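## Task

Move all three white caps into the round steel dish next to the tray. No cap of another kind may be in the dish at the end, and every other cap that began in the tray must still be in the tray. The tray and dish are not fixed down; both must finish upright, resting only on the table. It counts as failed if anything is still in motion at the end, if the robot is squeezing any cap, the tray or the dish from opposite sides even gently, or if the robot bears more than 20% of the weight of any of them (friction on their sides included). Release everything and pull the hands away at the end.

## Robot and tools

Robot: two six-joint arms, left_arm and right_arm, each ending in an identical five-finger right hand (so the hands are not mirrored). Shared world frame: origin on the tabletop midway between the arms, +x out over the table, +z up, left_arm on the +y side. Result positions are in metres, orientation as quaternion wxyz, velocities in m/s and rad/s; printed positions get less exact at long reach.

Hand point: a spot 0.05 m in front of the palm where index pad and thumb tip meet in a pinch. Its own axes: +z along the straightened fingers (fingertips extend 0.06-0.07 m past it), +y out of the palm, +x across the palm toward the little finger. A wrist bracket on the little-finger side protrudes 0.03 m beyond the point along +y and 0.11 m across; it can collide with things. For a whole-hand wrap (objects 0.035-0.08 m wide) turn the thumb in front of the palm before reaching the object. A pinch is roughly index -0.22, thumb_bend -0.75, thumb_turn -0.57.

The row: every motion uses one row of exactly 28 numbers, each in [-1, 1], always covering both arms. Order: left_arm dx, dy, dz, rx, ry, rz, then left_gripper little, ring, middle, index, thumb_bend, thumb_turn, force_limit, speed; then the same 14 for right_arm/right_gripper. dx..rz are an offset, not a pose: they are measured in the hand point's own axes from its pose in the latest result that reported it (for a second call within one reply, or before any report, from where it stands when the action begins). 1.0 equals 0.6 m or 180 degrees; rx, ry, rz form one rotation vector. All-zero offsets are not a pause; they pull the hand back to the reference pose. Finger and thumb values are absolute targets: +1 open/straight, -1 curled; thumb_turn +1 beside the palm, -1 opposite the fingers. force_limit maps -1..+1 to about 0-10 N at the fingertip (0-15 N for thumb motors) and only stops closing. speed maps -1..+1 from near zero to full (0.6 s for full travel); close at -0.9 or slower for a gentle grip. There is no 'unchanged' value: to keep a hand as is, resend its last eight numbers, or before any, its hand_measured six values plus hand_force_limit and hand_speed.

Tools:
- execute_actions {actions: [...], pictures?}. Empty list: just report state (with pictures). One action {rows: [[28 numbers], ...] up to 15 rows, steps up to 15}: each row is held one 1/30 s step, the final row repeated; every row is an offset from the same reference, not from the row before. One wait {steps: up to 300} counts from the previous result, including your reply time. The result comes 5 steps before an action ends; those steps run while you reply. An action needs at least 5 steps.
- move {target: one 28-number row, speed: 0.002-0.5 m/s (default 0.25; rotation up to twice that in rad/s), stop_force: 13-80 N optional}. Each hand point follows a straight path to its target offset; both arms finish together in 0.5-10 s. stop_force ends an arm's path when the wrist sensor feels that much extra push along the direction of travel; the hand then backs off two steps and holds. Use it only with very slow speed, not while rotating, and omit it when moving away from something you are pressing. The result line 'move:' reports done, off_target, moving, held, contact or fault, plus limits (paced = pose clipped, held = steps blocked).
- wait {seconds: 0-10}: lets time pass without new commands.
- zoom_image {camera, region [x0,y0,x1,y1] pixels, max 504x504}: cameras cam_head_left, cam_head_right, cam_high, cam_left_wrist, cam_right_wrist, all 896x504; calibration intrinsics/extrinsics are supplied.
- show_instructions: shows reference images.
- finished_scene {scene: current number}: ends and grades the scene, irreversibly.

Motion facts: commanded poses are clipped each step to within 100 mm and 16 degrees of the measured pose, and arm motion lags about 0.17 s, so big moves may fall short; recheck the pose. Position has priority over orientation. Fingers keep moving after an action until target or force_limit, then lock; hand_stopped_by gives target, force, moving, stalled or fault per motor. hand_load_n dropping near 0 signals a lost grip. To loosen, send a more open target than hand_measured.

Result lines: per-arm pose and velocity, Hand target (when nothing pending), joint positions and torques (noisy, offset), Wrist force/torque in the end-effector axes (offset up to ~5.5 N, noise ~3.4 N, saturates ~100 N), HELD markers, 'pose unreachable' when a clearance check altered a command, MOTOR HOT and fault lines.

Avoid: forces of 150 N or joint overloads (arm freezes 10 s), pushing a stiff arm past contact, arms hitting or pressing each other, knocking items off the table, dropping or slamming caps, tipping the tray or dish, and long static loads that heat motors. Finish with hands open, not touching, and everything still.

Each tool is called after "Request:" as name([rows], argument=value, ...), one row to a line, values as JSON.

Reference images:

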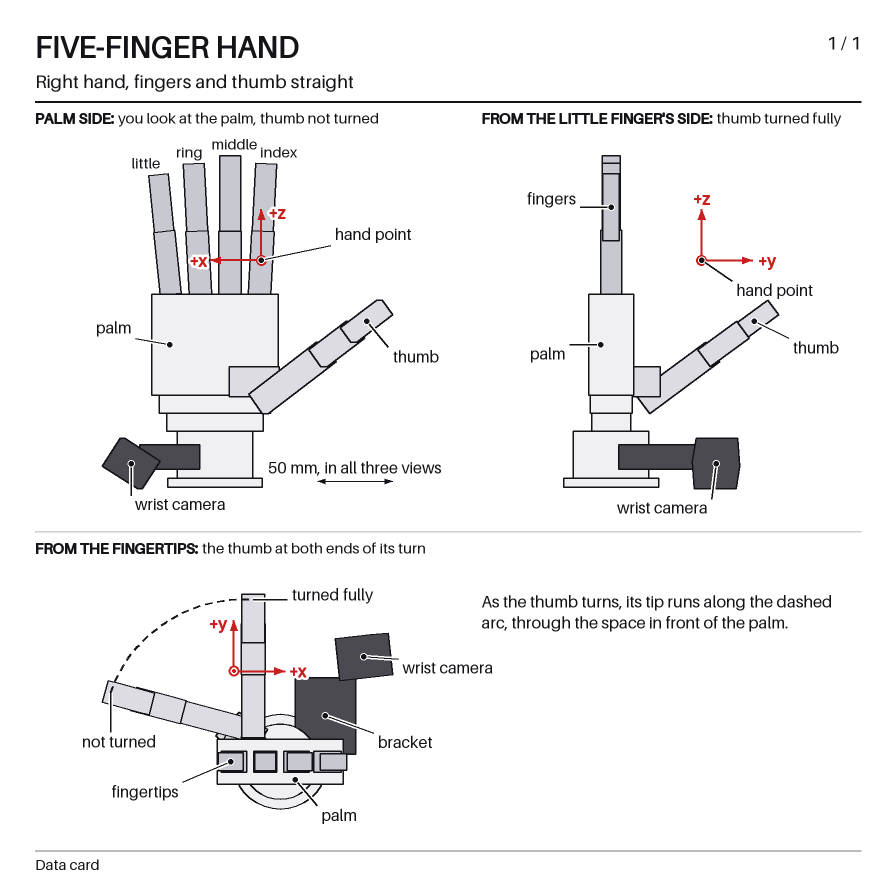

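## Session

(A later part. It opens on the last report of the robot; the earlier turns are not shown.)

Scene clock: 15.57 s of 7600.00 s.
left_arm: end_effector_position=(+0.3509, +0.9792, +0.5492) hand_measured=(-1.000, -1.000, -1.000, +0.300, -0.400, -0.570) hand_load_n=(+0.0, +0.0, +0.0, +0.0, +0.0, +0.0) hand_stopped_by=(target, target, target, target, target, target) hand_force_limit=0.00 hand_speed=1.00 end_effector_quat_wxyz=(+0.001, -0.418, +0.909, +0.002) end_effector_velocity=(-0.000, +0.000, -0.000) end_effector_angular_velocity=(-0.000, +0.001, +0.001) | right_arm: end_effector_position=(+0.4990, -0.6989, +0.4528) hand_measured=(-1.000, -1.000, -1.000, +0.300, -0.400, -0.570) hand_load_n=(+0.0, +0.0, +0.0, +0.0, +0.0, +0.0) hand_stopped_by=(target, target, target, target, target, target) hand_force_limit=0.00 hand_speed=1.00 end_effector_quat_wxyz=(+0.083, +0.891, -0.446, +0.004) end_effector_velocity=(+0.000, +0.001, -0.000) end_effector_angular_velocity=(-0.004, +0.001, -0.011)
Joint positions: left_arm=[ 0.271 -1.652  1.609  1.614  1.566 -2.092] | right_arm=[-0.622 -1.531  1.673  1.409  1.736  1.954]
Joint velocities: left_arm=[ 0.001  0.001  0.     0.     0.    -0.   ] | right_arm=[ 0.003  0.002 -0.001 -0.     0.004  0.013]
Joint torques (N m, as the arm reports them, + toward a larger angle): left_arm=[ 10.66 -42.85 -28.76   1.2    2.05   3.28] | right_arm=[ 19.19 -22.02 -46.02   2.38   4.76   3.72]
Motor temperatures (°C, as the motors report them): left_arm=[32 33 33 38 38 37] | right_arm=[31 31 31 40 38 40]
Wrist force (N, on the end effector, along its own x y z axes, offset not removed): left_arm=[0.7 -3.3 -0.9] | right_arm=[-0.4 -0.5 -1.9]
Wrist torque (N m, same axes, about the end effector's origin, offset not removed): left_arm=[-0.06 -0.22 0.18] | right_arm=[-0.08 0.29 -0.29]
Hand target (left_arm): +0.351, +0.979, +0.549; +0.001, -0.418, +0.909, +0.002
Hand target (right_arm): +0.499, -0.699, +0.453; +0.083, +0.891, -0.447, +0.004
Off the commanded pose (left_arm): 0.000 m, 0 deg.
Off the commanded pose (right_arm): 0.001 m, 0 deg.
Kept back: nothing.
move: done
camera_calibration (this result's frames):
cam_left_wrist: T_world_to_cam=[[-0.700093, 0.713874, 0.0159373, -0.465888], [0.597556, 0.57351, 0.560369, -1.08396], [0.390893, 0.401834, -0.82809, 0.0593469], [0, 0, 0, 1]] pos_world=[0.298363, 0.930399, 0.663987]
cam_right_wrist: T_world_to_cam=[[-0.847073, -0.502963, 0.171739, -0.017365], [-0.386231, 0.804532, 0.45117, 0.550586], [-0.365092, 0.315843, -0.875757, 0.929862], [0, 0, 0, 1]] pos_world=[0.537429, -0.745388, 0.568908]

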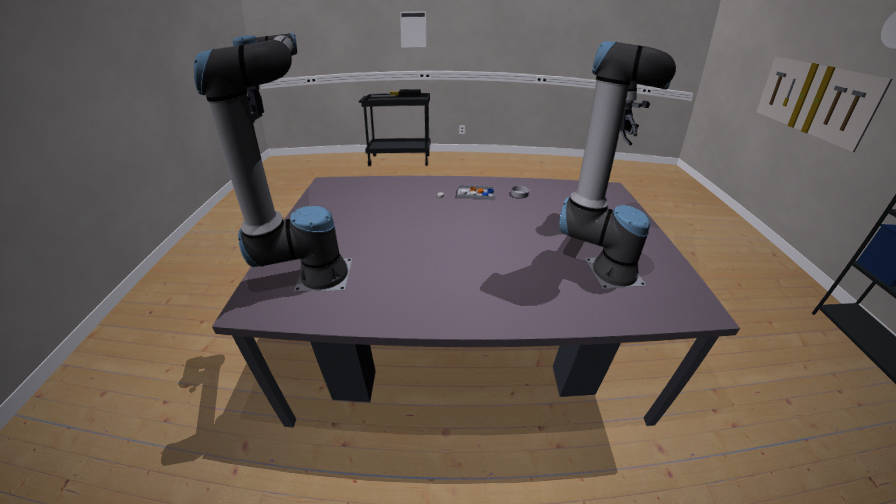

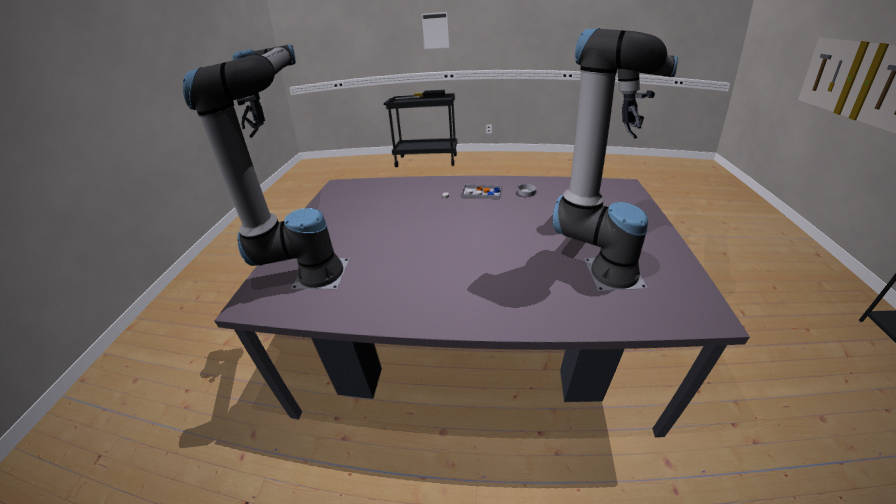

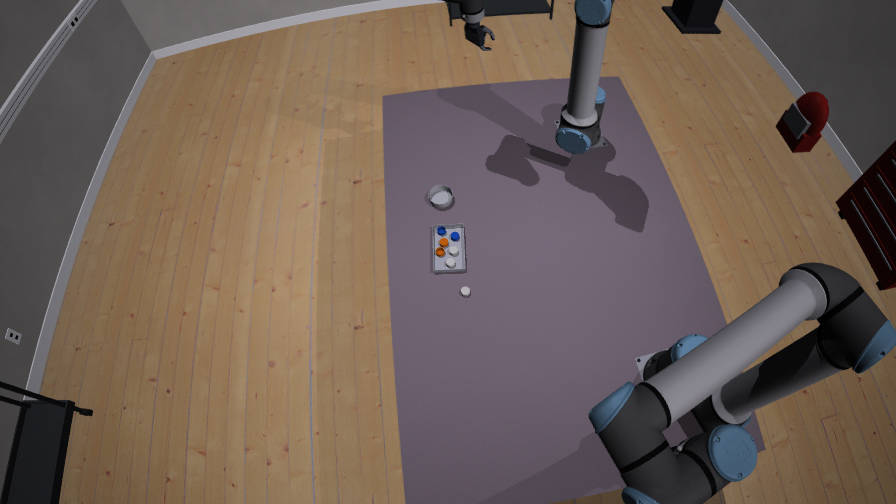

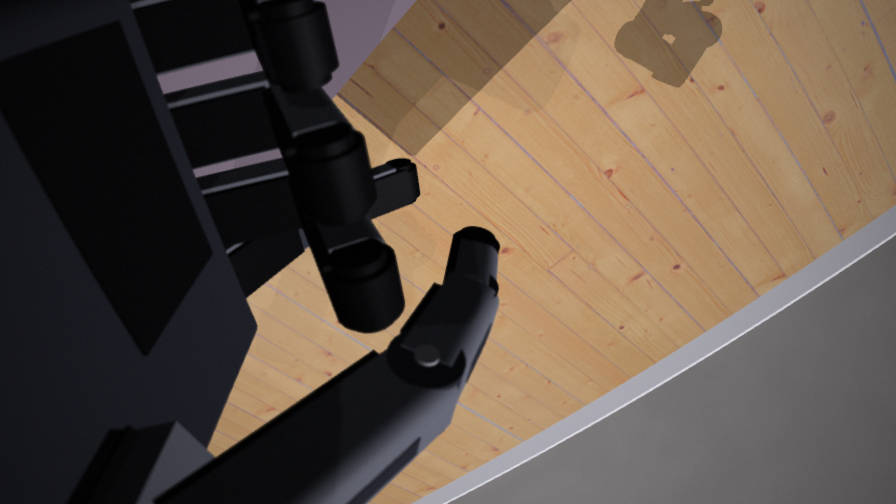

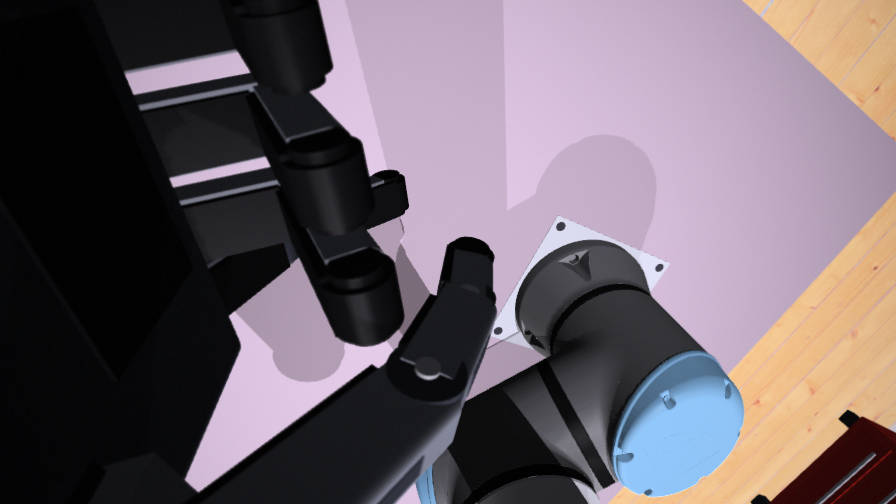

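Request:
move(target=[0,0,0,0,0,0,-1,-1,-1,0.3,-0.4,-0.57,0,1, -0.89,-1,0.24,0.38,-0.024,0.013,-1,-1,-1,0.3,-0.4,-0.57,0,1], speed=0.4)

Scene clock: 18.53 s of 7600.00 s.
left_arm: end_effector_position=(+0.3509, +0.9792, +0.5492) hand_measured=(-1.000, -1.000, -1.000, +0.300, -0.400, -0.570) hand_load_n=(+0.0, +0.0, +0.0, +0.0, +0.0, +0.0) hand_stopped_by=(target, target, target, target, target, target) hand_force_limit=0.00 hand_speed=1.00 end_effector_quat_wxyz=(+0.001, -0.418, +0.909, +0.002) end_effector_velocity=(-0.001, +0.000, -0.000) end_effector_angular_velocity=(-0.000, +0.001, +0.002) | right_arm: end_effector_position=(+0.6442, +0.0571, +0.1817) hand_measured=(-1.000, -1.000, -1.000, +0.300, -0.400, -0.570) hand_load_n=(+0.0, +0.0, +0.0, +0.0, +0.0, +0.0) hand_stopped_by=(target, target, target, target, target, target) hand_force_limit=0.00 hand_speed=1.00 end_effector_quat_wxyz=(-0.449, +0.774, -0.387, +0.223) end_effector_velocity=(+0.001, +0.001, -0.001) end_effector_angular_velocity=(+0.001, -0.001, -0.001)
Joint positions: left_arm=[ 0.271 -1.652  1.609  1.614  1.566 -2.092] | right_arm=[ 0.483 -1.293  1.844 -0.028  1.498  3.102]
Joint velocities: left_arm=[ 0.001 -0.     0.001  0.    -0.    -0.001] | right_arm=[ 0.001  0.002 -0.001 -0.003  0.001  0.001]
Joint torques (N m, as the arm reports them, + toward a larger angle): left_arm=[  9.02 -42.4  -29.75   1.37   1.86   3.24] | right_arm=[ 23.29 -44.85 -43.33  -1.11   3.27   3.98]
Motor temperatures (°C, as the motors report them): left_arm=[32 33 33 38 38 37] | right_arm=[31 31 31 40 38 40]
Wrist force (N, on the end effector, along its own x y z axes, offset not removed): left_arm=[-3.6 -3.8 -0.1] | right_arm=[-3.1 -0.5 -0.8]
Wrist torque (N m, same axes, about the end effector's origin, offset not removed): left_arm=[-0.39 0.59 -0.28] | right_arm=[-0.13 0.72 -0.47]
Hand target (left_arm): +0.351, +0.979, +0.549; +0.001, -0.418, +0.909, +0.002
Hand target (right_arm): +0.644, +0.057, +0.182; -0.449, +0.774, -0.387, +0.223
Off the commanded pose (left_arm): 0.000 m, 0 deg.
Off the commanded pose (right_arm): 0.002 m, 0 deg.
Kept back: nothing.
move: done
camera_calibration (this result's frames):
cam_left_wrist: T_world_to_cam=[[-0.700093, 0.713874, 0.0159369, -0.465888], [0.597556, 0.57351, 0.560369, -1.08396], [0.390893, 0.401834, -0.82809, 0.0593473], [0, 0, 0, 1]] pos_world=[0.298363, 0.930399, 0.663987]
cam_right_wrist: T_world_to_cam=[[-0.479596, -0.238519, -0.84445, 0.465257], [-0.836321, 0.415555, 0.357604, 0.449865], [0.265621, 0.877737, -0.398777, -0.018316], [0, 0, 0, 1]] pos_world=[0.604233, -0.0598947, 0.224709]

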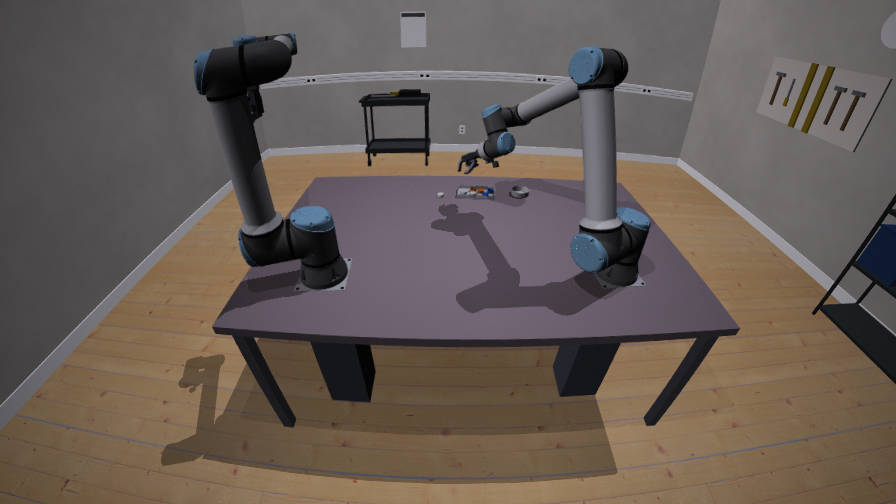

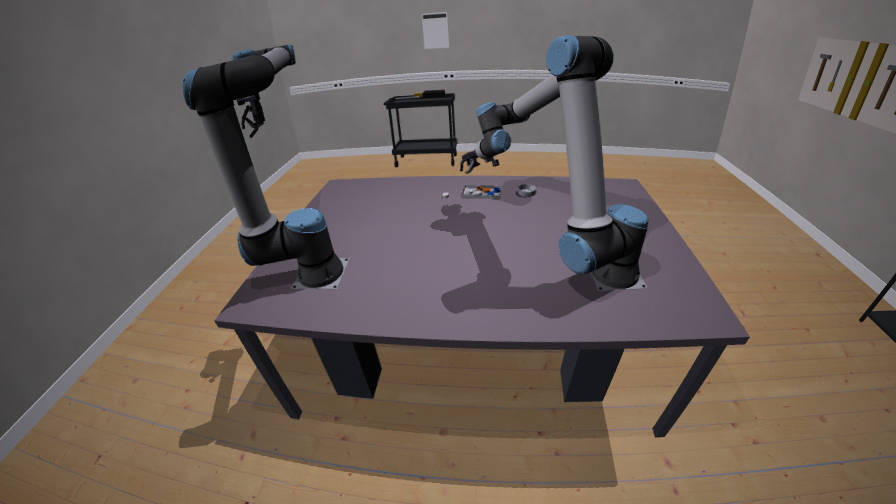

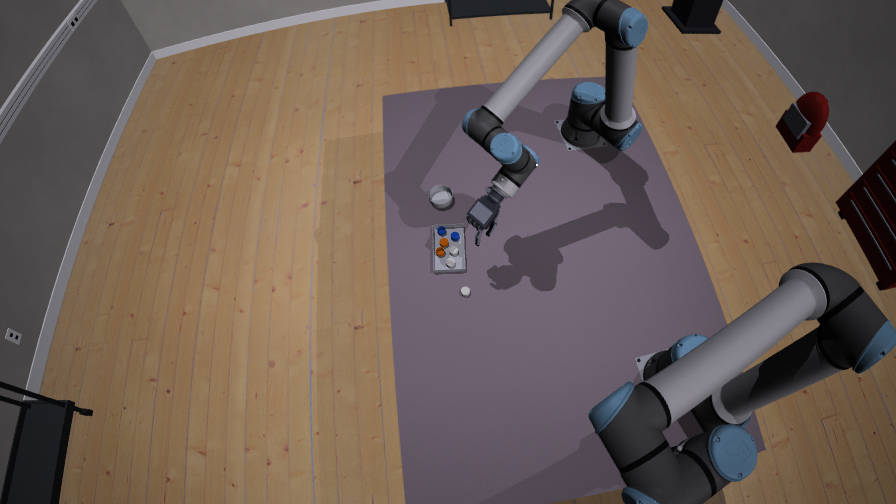

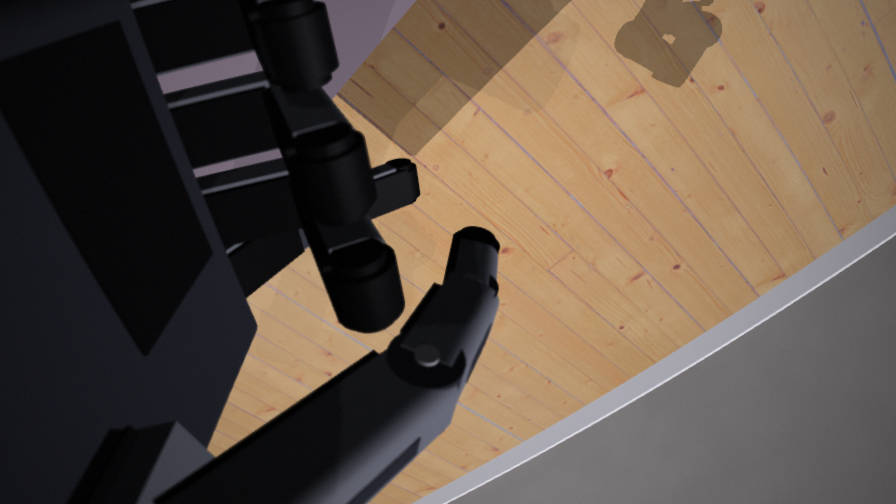

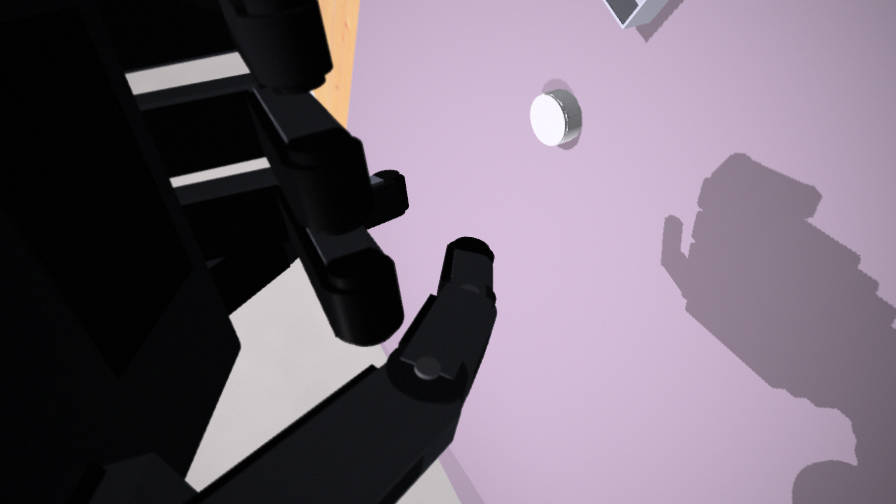

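Request:
move(target=[0,0,0,0,0,0,-1,-1,-1,0.3,-0.4,-0.57,0,1, -0.068,0.069,0.281,0,0,0,-1,-1,-1,0.45,-0.1,-0.57,0,1])

Request:
zoom_image(camera="cam_high", region=[420,200,540,320])

Request:
zoom_image(camera="cam_head_left", region=[410,150,510,210])

Scene clock: 20.27 s of 7600.00 s.
left_arm: end_effector_position=(+0.3509, +0.9792, +0.5492) hand_measured=(-1.000, -1.000, -1.000, +0.300, -0.400, -0.570) hand_load_n=(+0.0, +0.0, +0.0, +0.0, +0.0, +0.0) hand_stopped_by=(target, target, target, target, target, target) hand_force_limit=0.00 hand_speed=1.00 end_effector_quat_wxyz=(+0.001, -0.418, +0.909, +0.002) end_effector_velocity=(+0.000, -0.000, +0.000) end_effector_angular_velocity=(+0.000, -0.000, -0.001) | right_arm: end_effector_position=(+0.7197, +0.1652, +0.0619) hand_measured=(-1.000, -1.000, -1.000, +0.450, -0.100, -0.570) hand_load_n=(+0.0, +0.0, +0.0, +0.0, +0.0, +0.0) hand_stopped_by=(target, target, target, target, target, target) hand_force_limit=0.00 hand_speed=1.00 end_effector_quat_wxyz=(-0.449, +0.774, -0.387, +0.223) end_effector_velocity=(+0.002, +0.000, -0.001) end_effector_angular_velocity=(+0.000, +0.000, -0.002)
Joint positions: left_arm=[ 0.271 -1.652  1.609  1.614  1.566 -2.092] | right_arm=[ 0.554 -0.995  1.64  -0.124  1.56   3.137]
Joint velocities: left_arm=[-0.001 -0.    -0.     0.    -0.    -0.   ] | right_arm=[-0.001  0.003 -0.002 -0.     0.001  0.001]
Joint torques (N m, as the arm reports them, + toward a larger angle): left_arm=[  6.85 -43.92 -29.23   1.58   1.71   2.86] | right_arm=[ 19.7  -57.89 -41.06  -0.77   2.93   4.09]
Motor temperatures (°C, as the motors report them): left_arm=[32 33 33 38 38 37] | right_arm=[31 31 31 40 38 40]
Wrist force (N, on the end effector, along its own x y z axes, offset not removed): left_arm=[1.6 -2.1 -3.3] | right_arm=[0.6 -0.8 -1.8]
Wrist torque (N m, same axes, about the end effector's origin, offset not removed): left_arm=[0.08 -0.08 0.21] | right_arm=[-0.04 0.16 -0.28]
Hand target (left_arm): +0.351, +0.979, +0.549; +0.001, -0.418, +0.909, +0.002
Hand target (right_arm): +0.720, +0.165, +0.062; -0.449, +0.774, -0.387, +0.223
Off the commanded pose (left_arm): 0.000 m, 0 deg.
Off the commanded pose (right_arm): 0.000 m, 0 deg.
Kept back: nothing.
move: done
camera_calibration (this result's frames):
cam_left_wrist: T_world_to_cam=[[-0.700093, 0.713874, 0.015937, -0.465888], [0.597556, 0.57351, 0.560369, -1.08396], [0.390893, 0.401834, -0.82809, 0.0593472], [0, 0, 0, 1]] pos_world=[0.298363, 0.930399, 0.663987]
cam_right_wrist: T_world_to_cam=[[-0.479552, -0.238469, -0.84449, 0.426021], [-0.83634, 0.415534, 0.357585, 0.510959], [0.265641, 0.877761, -0.398711, -0.181073], [0, 0, 0, 1]] pos_world=[0.679736, 0.0482109, 0.104863]

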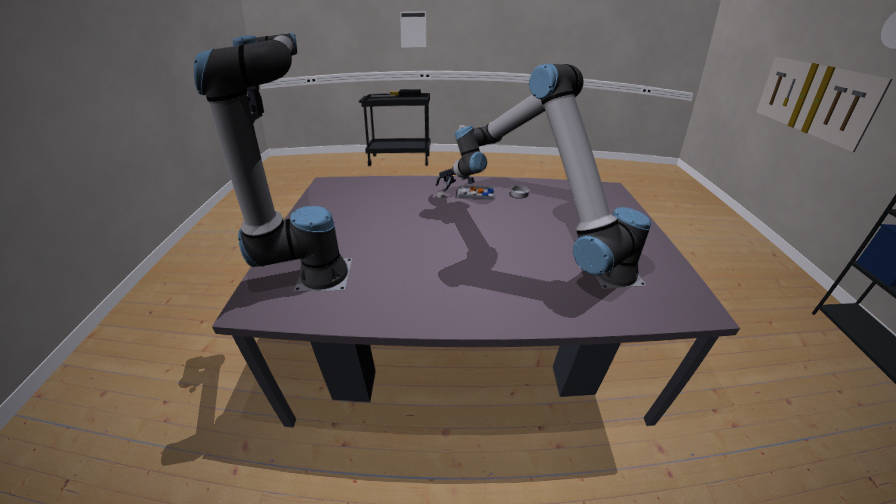

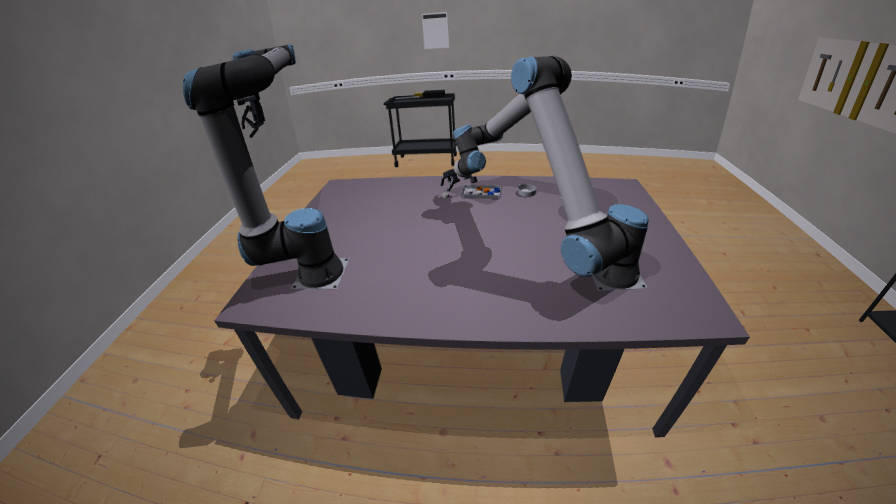

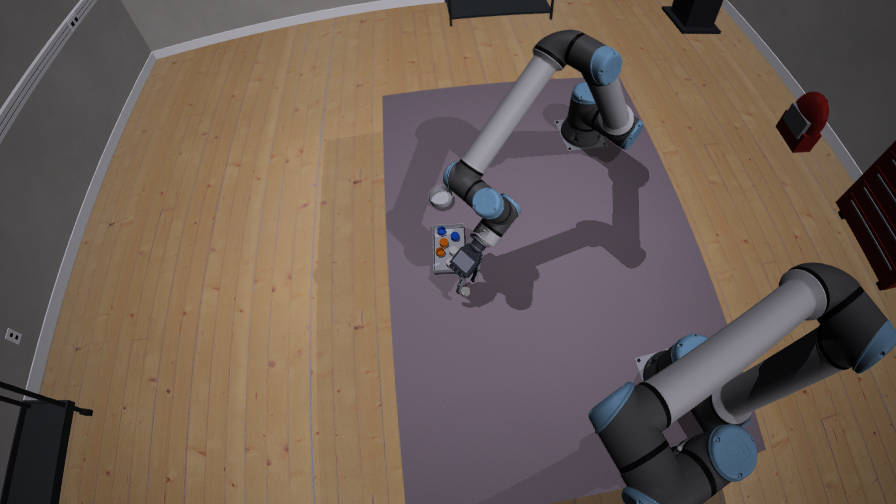

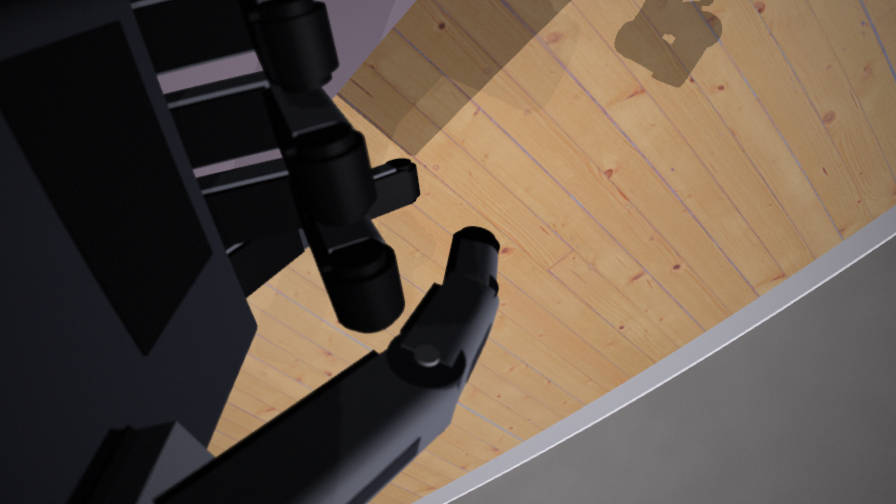

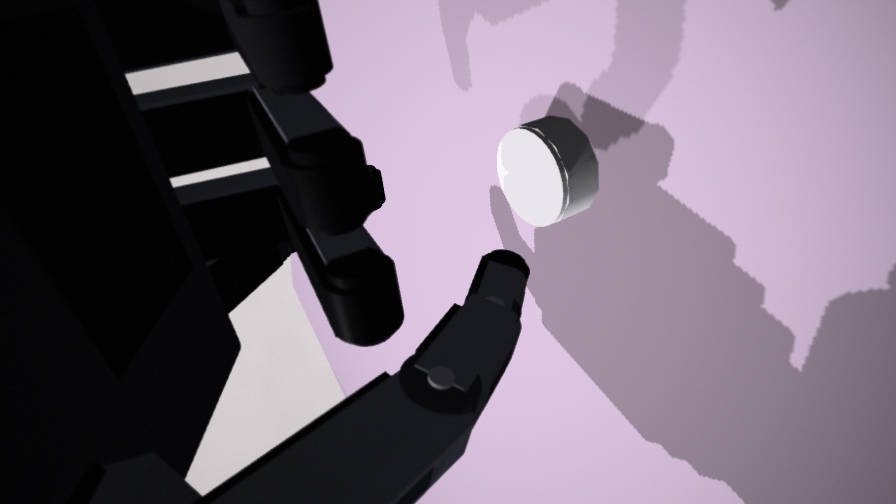

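Region (420, 200, 540, 320) of cam_high's 896x504 image, scaled by 4.200, with more detail than that image has.

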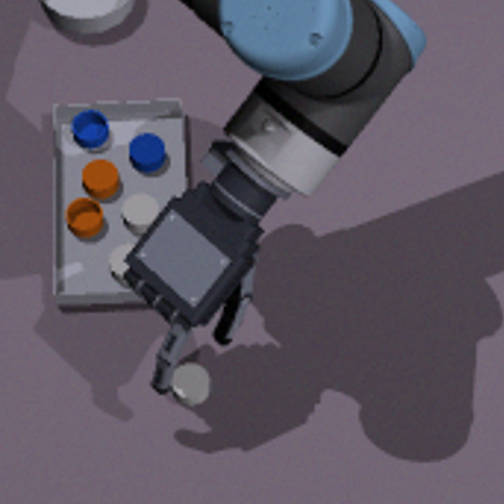

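Region (410, 150, 510, 210) of cam_head_left's 896x504 image, scaled by 5.040, with more detail than that image has; it fills the top 302 rows of this view, and the rest is white.

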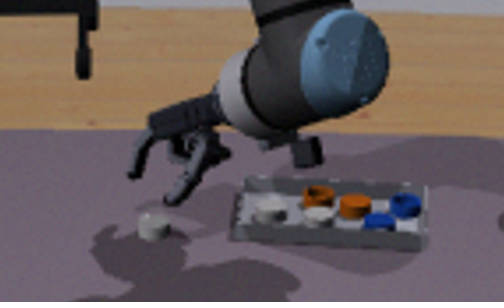

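Request:
move(target=[0,0,0,0,0,0,-1,-1,-1,0.3,-0.4,-0.57,0,1, 0,0,0,-0.1,0,0,-1,-1,-1,0.3,-0.25,-0.57,0,1])

Request:
zoom_image(camera="cam_high", region=[420,200,540,320])

Request:
zoom_image(camera="cam_head_left", region=[410,150,510,210])

Scene clock: 21.60 s of 7600.00 s.
left_arm: end_effector_position=(+0.3509, +0.9792, +0.5492) hand_measured=(-1.000, -1.000, -1.000, +0.300, -0.400, -0.570) hand_load_n=(+0.0, +0.0, +0.0, +0.0, +0.0, +0.0) hand_stopped_by=(target, target, target, target, target, target) hand_force_limit=0.00 hand_speed=1.00 end_effector_quat_wxyz=(+0.001, -0.418, +0.909, +0.002) end_effector_velocity=(-0.001, +0.001, +0.000) end_effector_angular_velocity=(+0.000, -0.001, +0.002) | right_arm: end_effector_position=(+0.7197, +0.1652, +0.0618) hand_measured=(-1.000, -1.000, -1.000, +0.300, -0.250, -0.570) hand_load_n=(+0.0, +0.0, +0.0, +0.0, +0.0, +0.0) hand_stopped_by=(target, target, target, target, target, target) hand_force_limit=0.00 hand_speed=1.00 end_effector_quat_wxyz=(-0.322, +0.835, -0.417, +0.160) end_effector_velocity=(+0.000, +0.000, -0.000) end_effector_angular_velocity=(-0.006, +0.005, +0.000)
Joint positions: left_arm=[ 0.271 -1.652  1.609  1.614  1.566 -2.092] | right_arm=[ 0.555 -0.889  1.393  0.331  1.563  3.134]
Joint velocities: left_arm=[ 0.002 -0.    -0.001  0.     0.    -0.   ] | right_arm=[ 0.001  0.004 -0.007  0.011  0.001 -0.001]
Joint torques (N m, as the arm reports them, + toward a larger angle): left_arm=[  9.96 -43.34 -29.29   1.08   1.64   3.22] | right_arm=[ 21.3  -62.43 -40.55   4.48   3.24  -4.32]
Motor temperatures (°C, as the motors report them): left_arm=[32 33 33 38 38 37] | right_arm=[31 31 31 40 38 40]
Wrist force (N, on the end effector, along its own x y z axes, offset not removed): left_arm=[1.0 1.3 1.0] | right_arm=[-2.5 -0.7 -1.0]
Wrist torque (N m, same axes, about the end effector's origin, offset not removed): left_arm=[0.34 -0.20 0.24] | right_arm=[-0.17 0.59 -0.41]
Hand target (left_arm): +0.351, +0.979, +0.549; +0.001, -0.418, +0.909, +0.002
Hand target (right_arm): +0.720, +0.165, +0.062; -0.322, +0.835, -0.417, +0.160
Off the commanded pose (left_arm): 0.000 m, 0 deg.
Off the commanded pose (right_arm): 0.000 m, 0 deg.
Kept back: nothing.
move: done
camera_calibration (this result's frames):
cam_left_wrist: T_world_to_cam=[[-0.700093, 0.713874, 0.0159369, -0.465888], [0.597556, 0.57351, 0.560369, -1.08396], [0.390893, 0.401834, -0.82809, 0.0593472], [0, 0, 0, 1]] pos_world=[0.298363, 0.930399, 0.663987]
cam_right_wrist: T_world_to_cam=[[-0.666955, -0.379937, -0.640952, 0.571613], [-0.732119, 0.494025, 0.468978, 0.416177], [0.138464, 0.78204, -0.607652, -0.0609245], [0, 0, 0, 1]] pos_world=[0.694368, 0.0592202, 0.134178]

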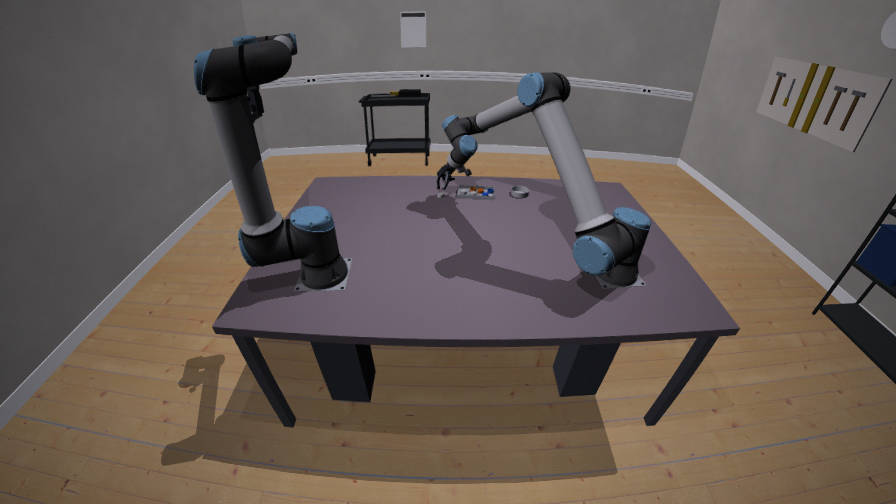

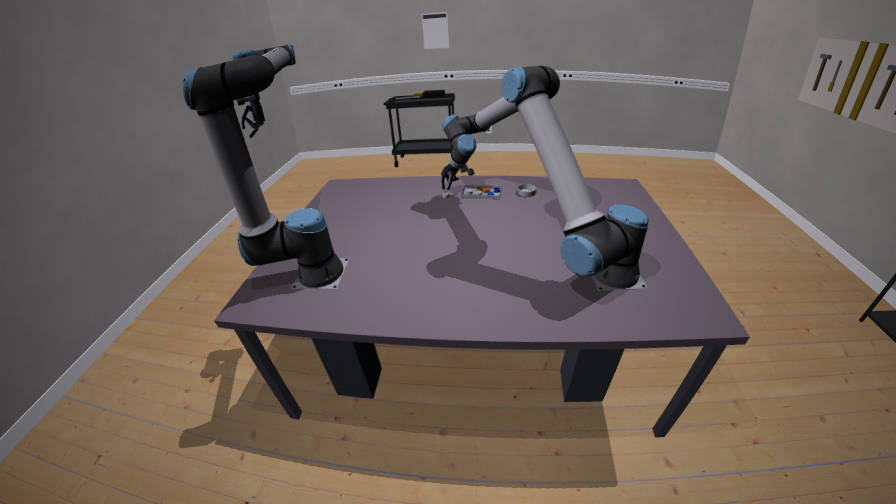

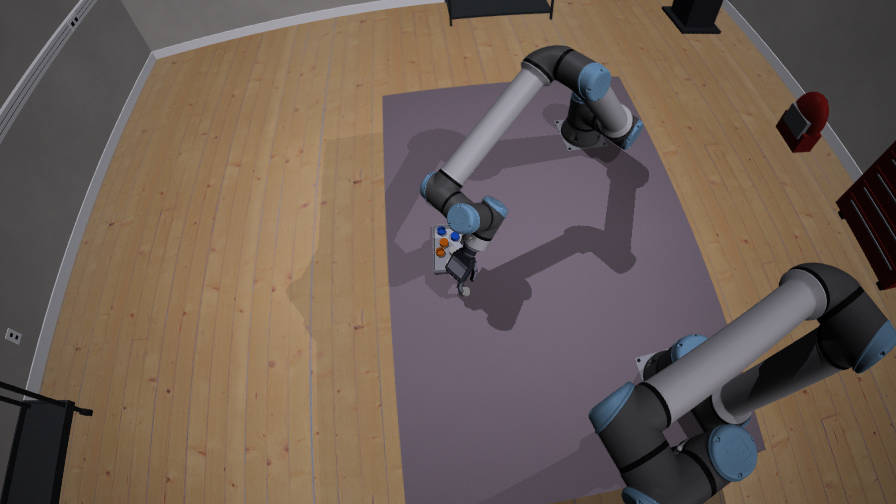

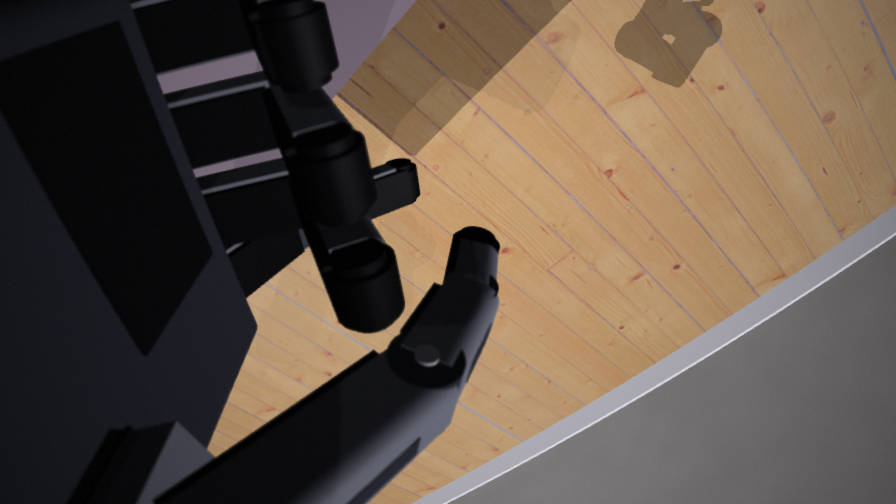

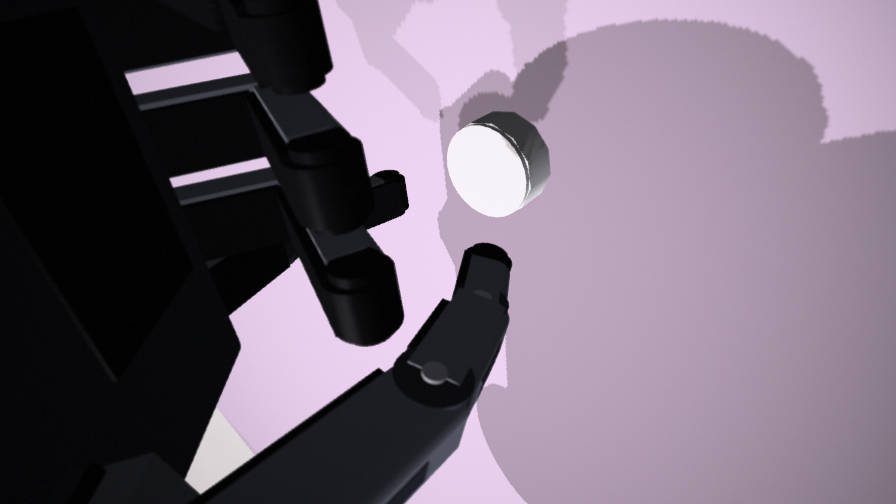

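Region (420, 200, 540, 320) of cam_high's 896x504 image, scaled by 4.200, with more detail than that image has.

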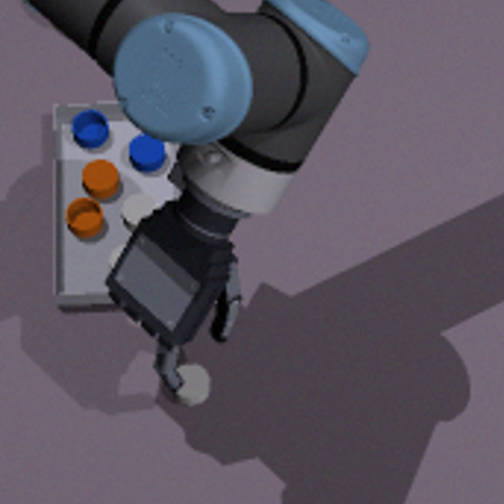

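Region (410, 150, 510, 210) of cam_head_left's 896x504 image, scaled by 5.040, with more detail than that image has; it fills the top 302 rows of this view, and the rest is white.

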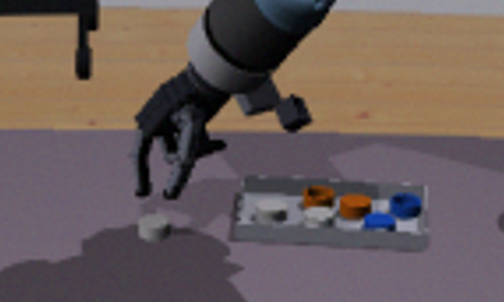

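Request:
move(target=[0,0,0,0,0,0,-1,-1,-1,0.3,-0.4,-0.57,0,1, -0.006,0.023,0.055,0,0,0,-1,-1,-1,0.45,0,-0.57,0,1], speed=0.03, stop_force=13)

Request:
zoom_image(camera="cam_high", region=[430,240,510,320])

Request:
zoom_image(camera="cam_head_left", region=[410,150,510,210])

Scene clock: 23.63 s of 7600.00 s.
left_arm: end_effector_position=(+0.3509, +0.9792, +0.5492) hand_measured=(-1.000, -1.000, -1.000, +0.300, -0.400, -0.570) hand_load_n=(+0.0, +0.0, +0.0, +0.0, +0.0, +0.0) hand_stopped_by=(target, target, target, target, target, target) hand_force_limit=0.00 hand_speed=1.00 end_effector_quat_wxyz=(+0.001, -0.418, +0.909, +0.002) end_effector_velocity=(+0.001, -0.001, -0.001) end_effector_angular_velocity=(-0.000, +0.001, -0.003) | right_arm: end_effector_position=(+0.7270, +0.1752, +0.0282) hand_measured=(-1.000, -1.000, -1.000, +0.450, +0.000, -0.570) hand_load_n=(+0.0, +0.0, +0.0, +0.0, +0.0, +0.0) hand_stopped_by=(target, target, target, target, target, target) hand_force_limit=0.00 hand_speed=1.00 end_effector_quat_wxyz=(-0.322, +0.835, -0.417, +0.160) end_effector_velocity=(+0.001, -0.000, -0.001) end_effector_angular_velocity=(-0.000, -0.000, -0.000)
Joint positions: left_arm=[ 0.271 -1.652  1.609  1.614  1.566 -2.092] | right_arm=[ 0.56  -0.843  1.378  0.3    1.566  3.138]
Joint velocities: left_arm=[-0.003  0.001  0.001 -0.    -0.     0.   ] | right_arm=[-0.     0.002 -0.001 -0.001  0.    -0.001]
Joint torques (N m, as the arm reports them, + toward a larger angle): left_arm=[  8.47 -44.55 -28.38   1.51   1.52   3.3 ] | right_arm=[ 21.27 -66.89 -41.54   0.45   2.99   3.98]
Motor temperatures (°C, as the motors report them): left_arm=[32 33 33 38 38 37] | right_arm=[31 31 31 40 38 40]
Wrist force (N, on the end effector, along its own x y z axes, offset not removed): left_arm=[-1.2 6.3 0.3] | right_arm=[0.4 -0.5 -2.9]
Wrist torque (N m, same axes, about the end effector's origin, offset not removed): left_arm=[1.10 0.14 0.48] | right_arm=[-0.04 0.28 -0.22]
Hand target (left_arm): +0.351, +0.979, +0.549; +0.001, -0.418, +0.909, +0.002
Hand target (right_arm): +0.727, +0.175, +0.028; -0.322, +0.835, -0.417, +0.160
Off the commanded pose (left_arm): 0.000 m, 0 deg.
Off the commanded pose (right_arm): 0.000 m, 0 deg.
Kept back: nothing.
move: done
camera_calibration (this result's frames):
cam_left_wrist: T_world_to_cam=[[-0.700093, 0.713874, 0.0159369, -0.465888], [0.597556, 0.57351, 0.560369, -1.08396], [0.390893, 0.401834, -0.82809, 0.0593473], [0, 0, 0, 1]] pos_world=[0.298363, 0.930399, 0.663987]
cam_right_wrist: T_world_to_cam=[[-0.666954, -0.379935, -0.640954, 0.558742], [-0.73212, 0.494023, 0.468978, 0.432319], [0.138465, 0.782042, -0.607649, -0.0901769], [0, 0, 0, 1]] pos_world=[0.701651, 0.0692319, 0.100583]

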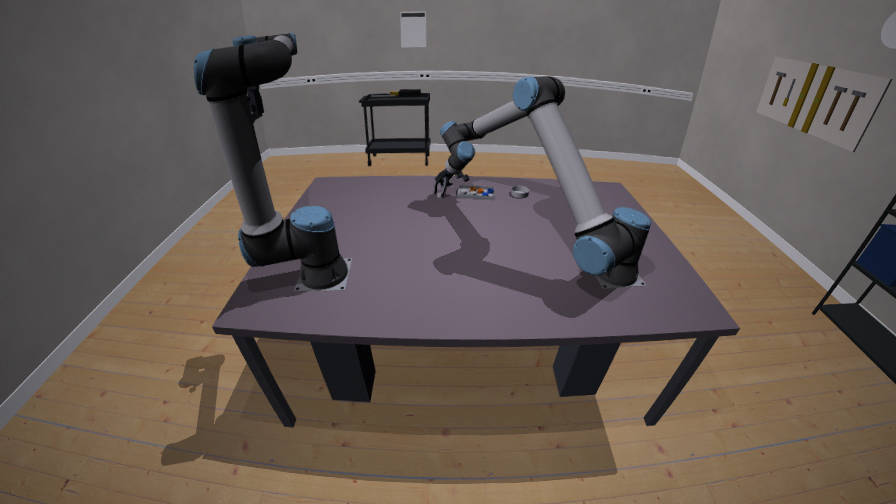

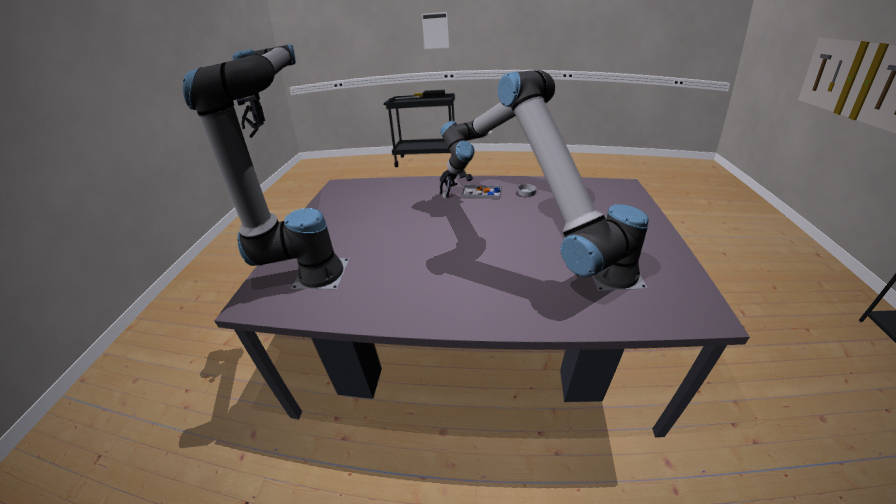

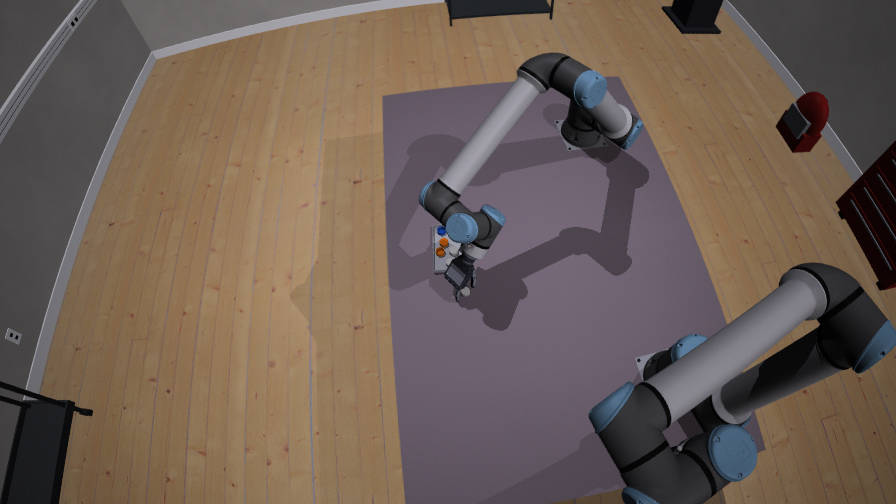

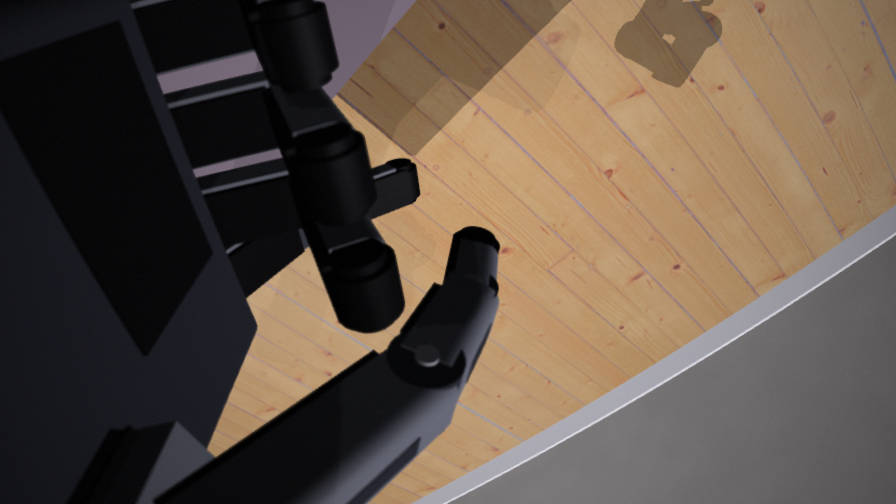

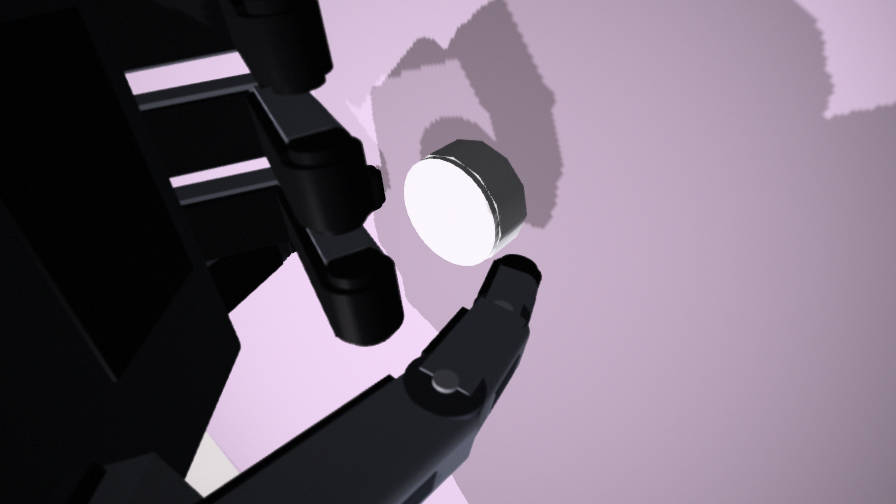

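Region (430, 240, 510, 320) of cam_high's 896x504 image, scaled by 6.300, with more detail than that image has.

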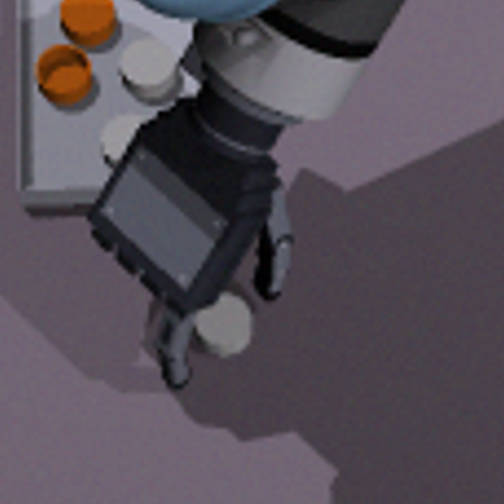

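Region (410, 150, 510, 210) of cam_head_left's 896x504 image, scaled by 5.040, with more detail than that image has; it fills the top 302 rows of this view, and the rest is white.

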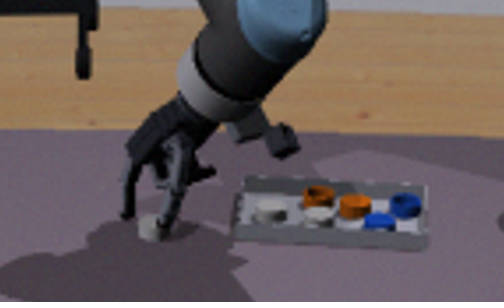

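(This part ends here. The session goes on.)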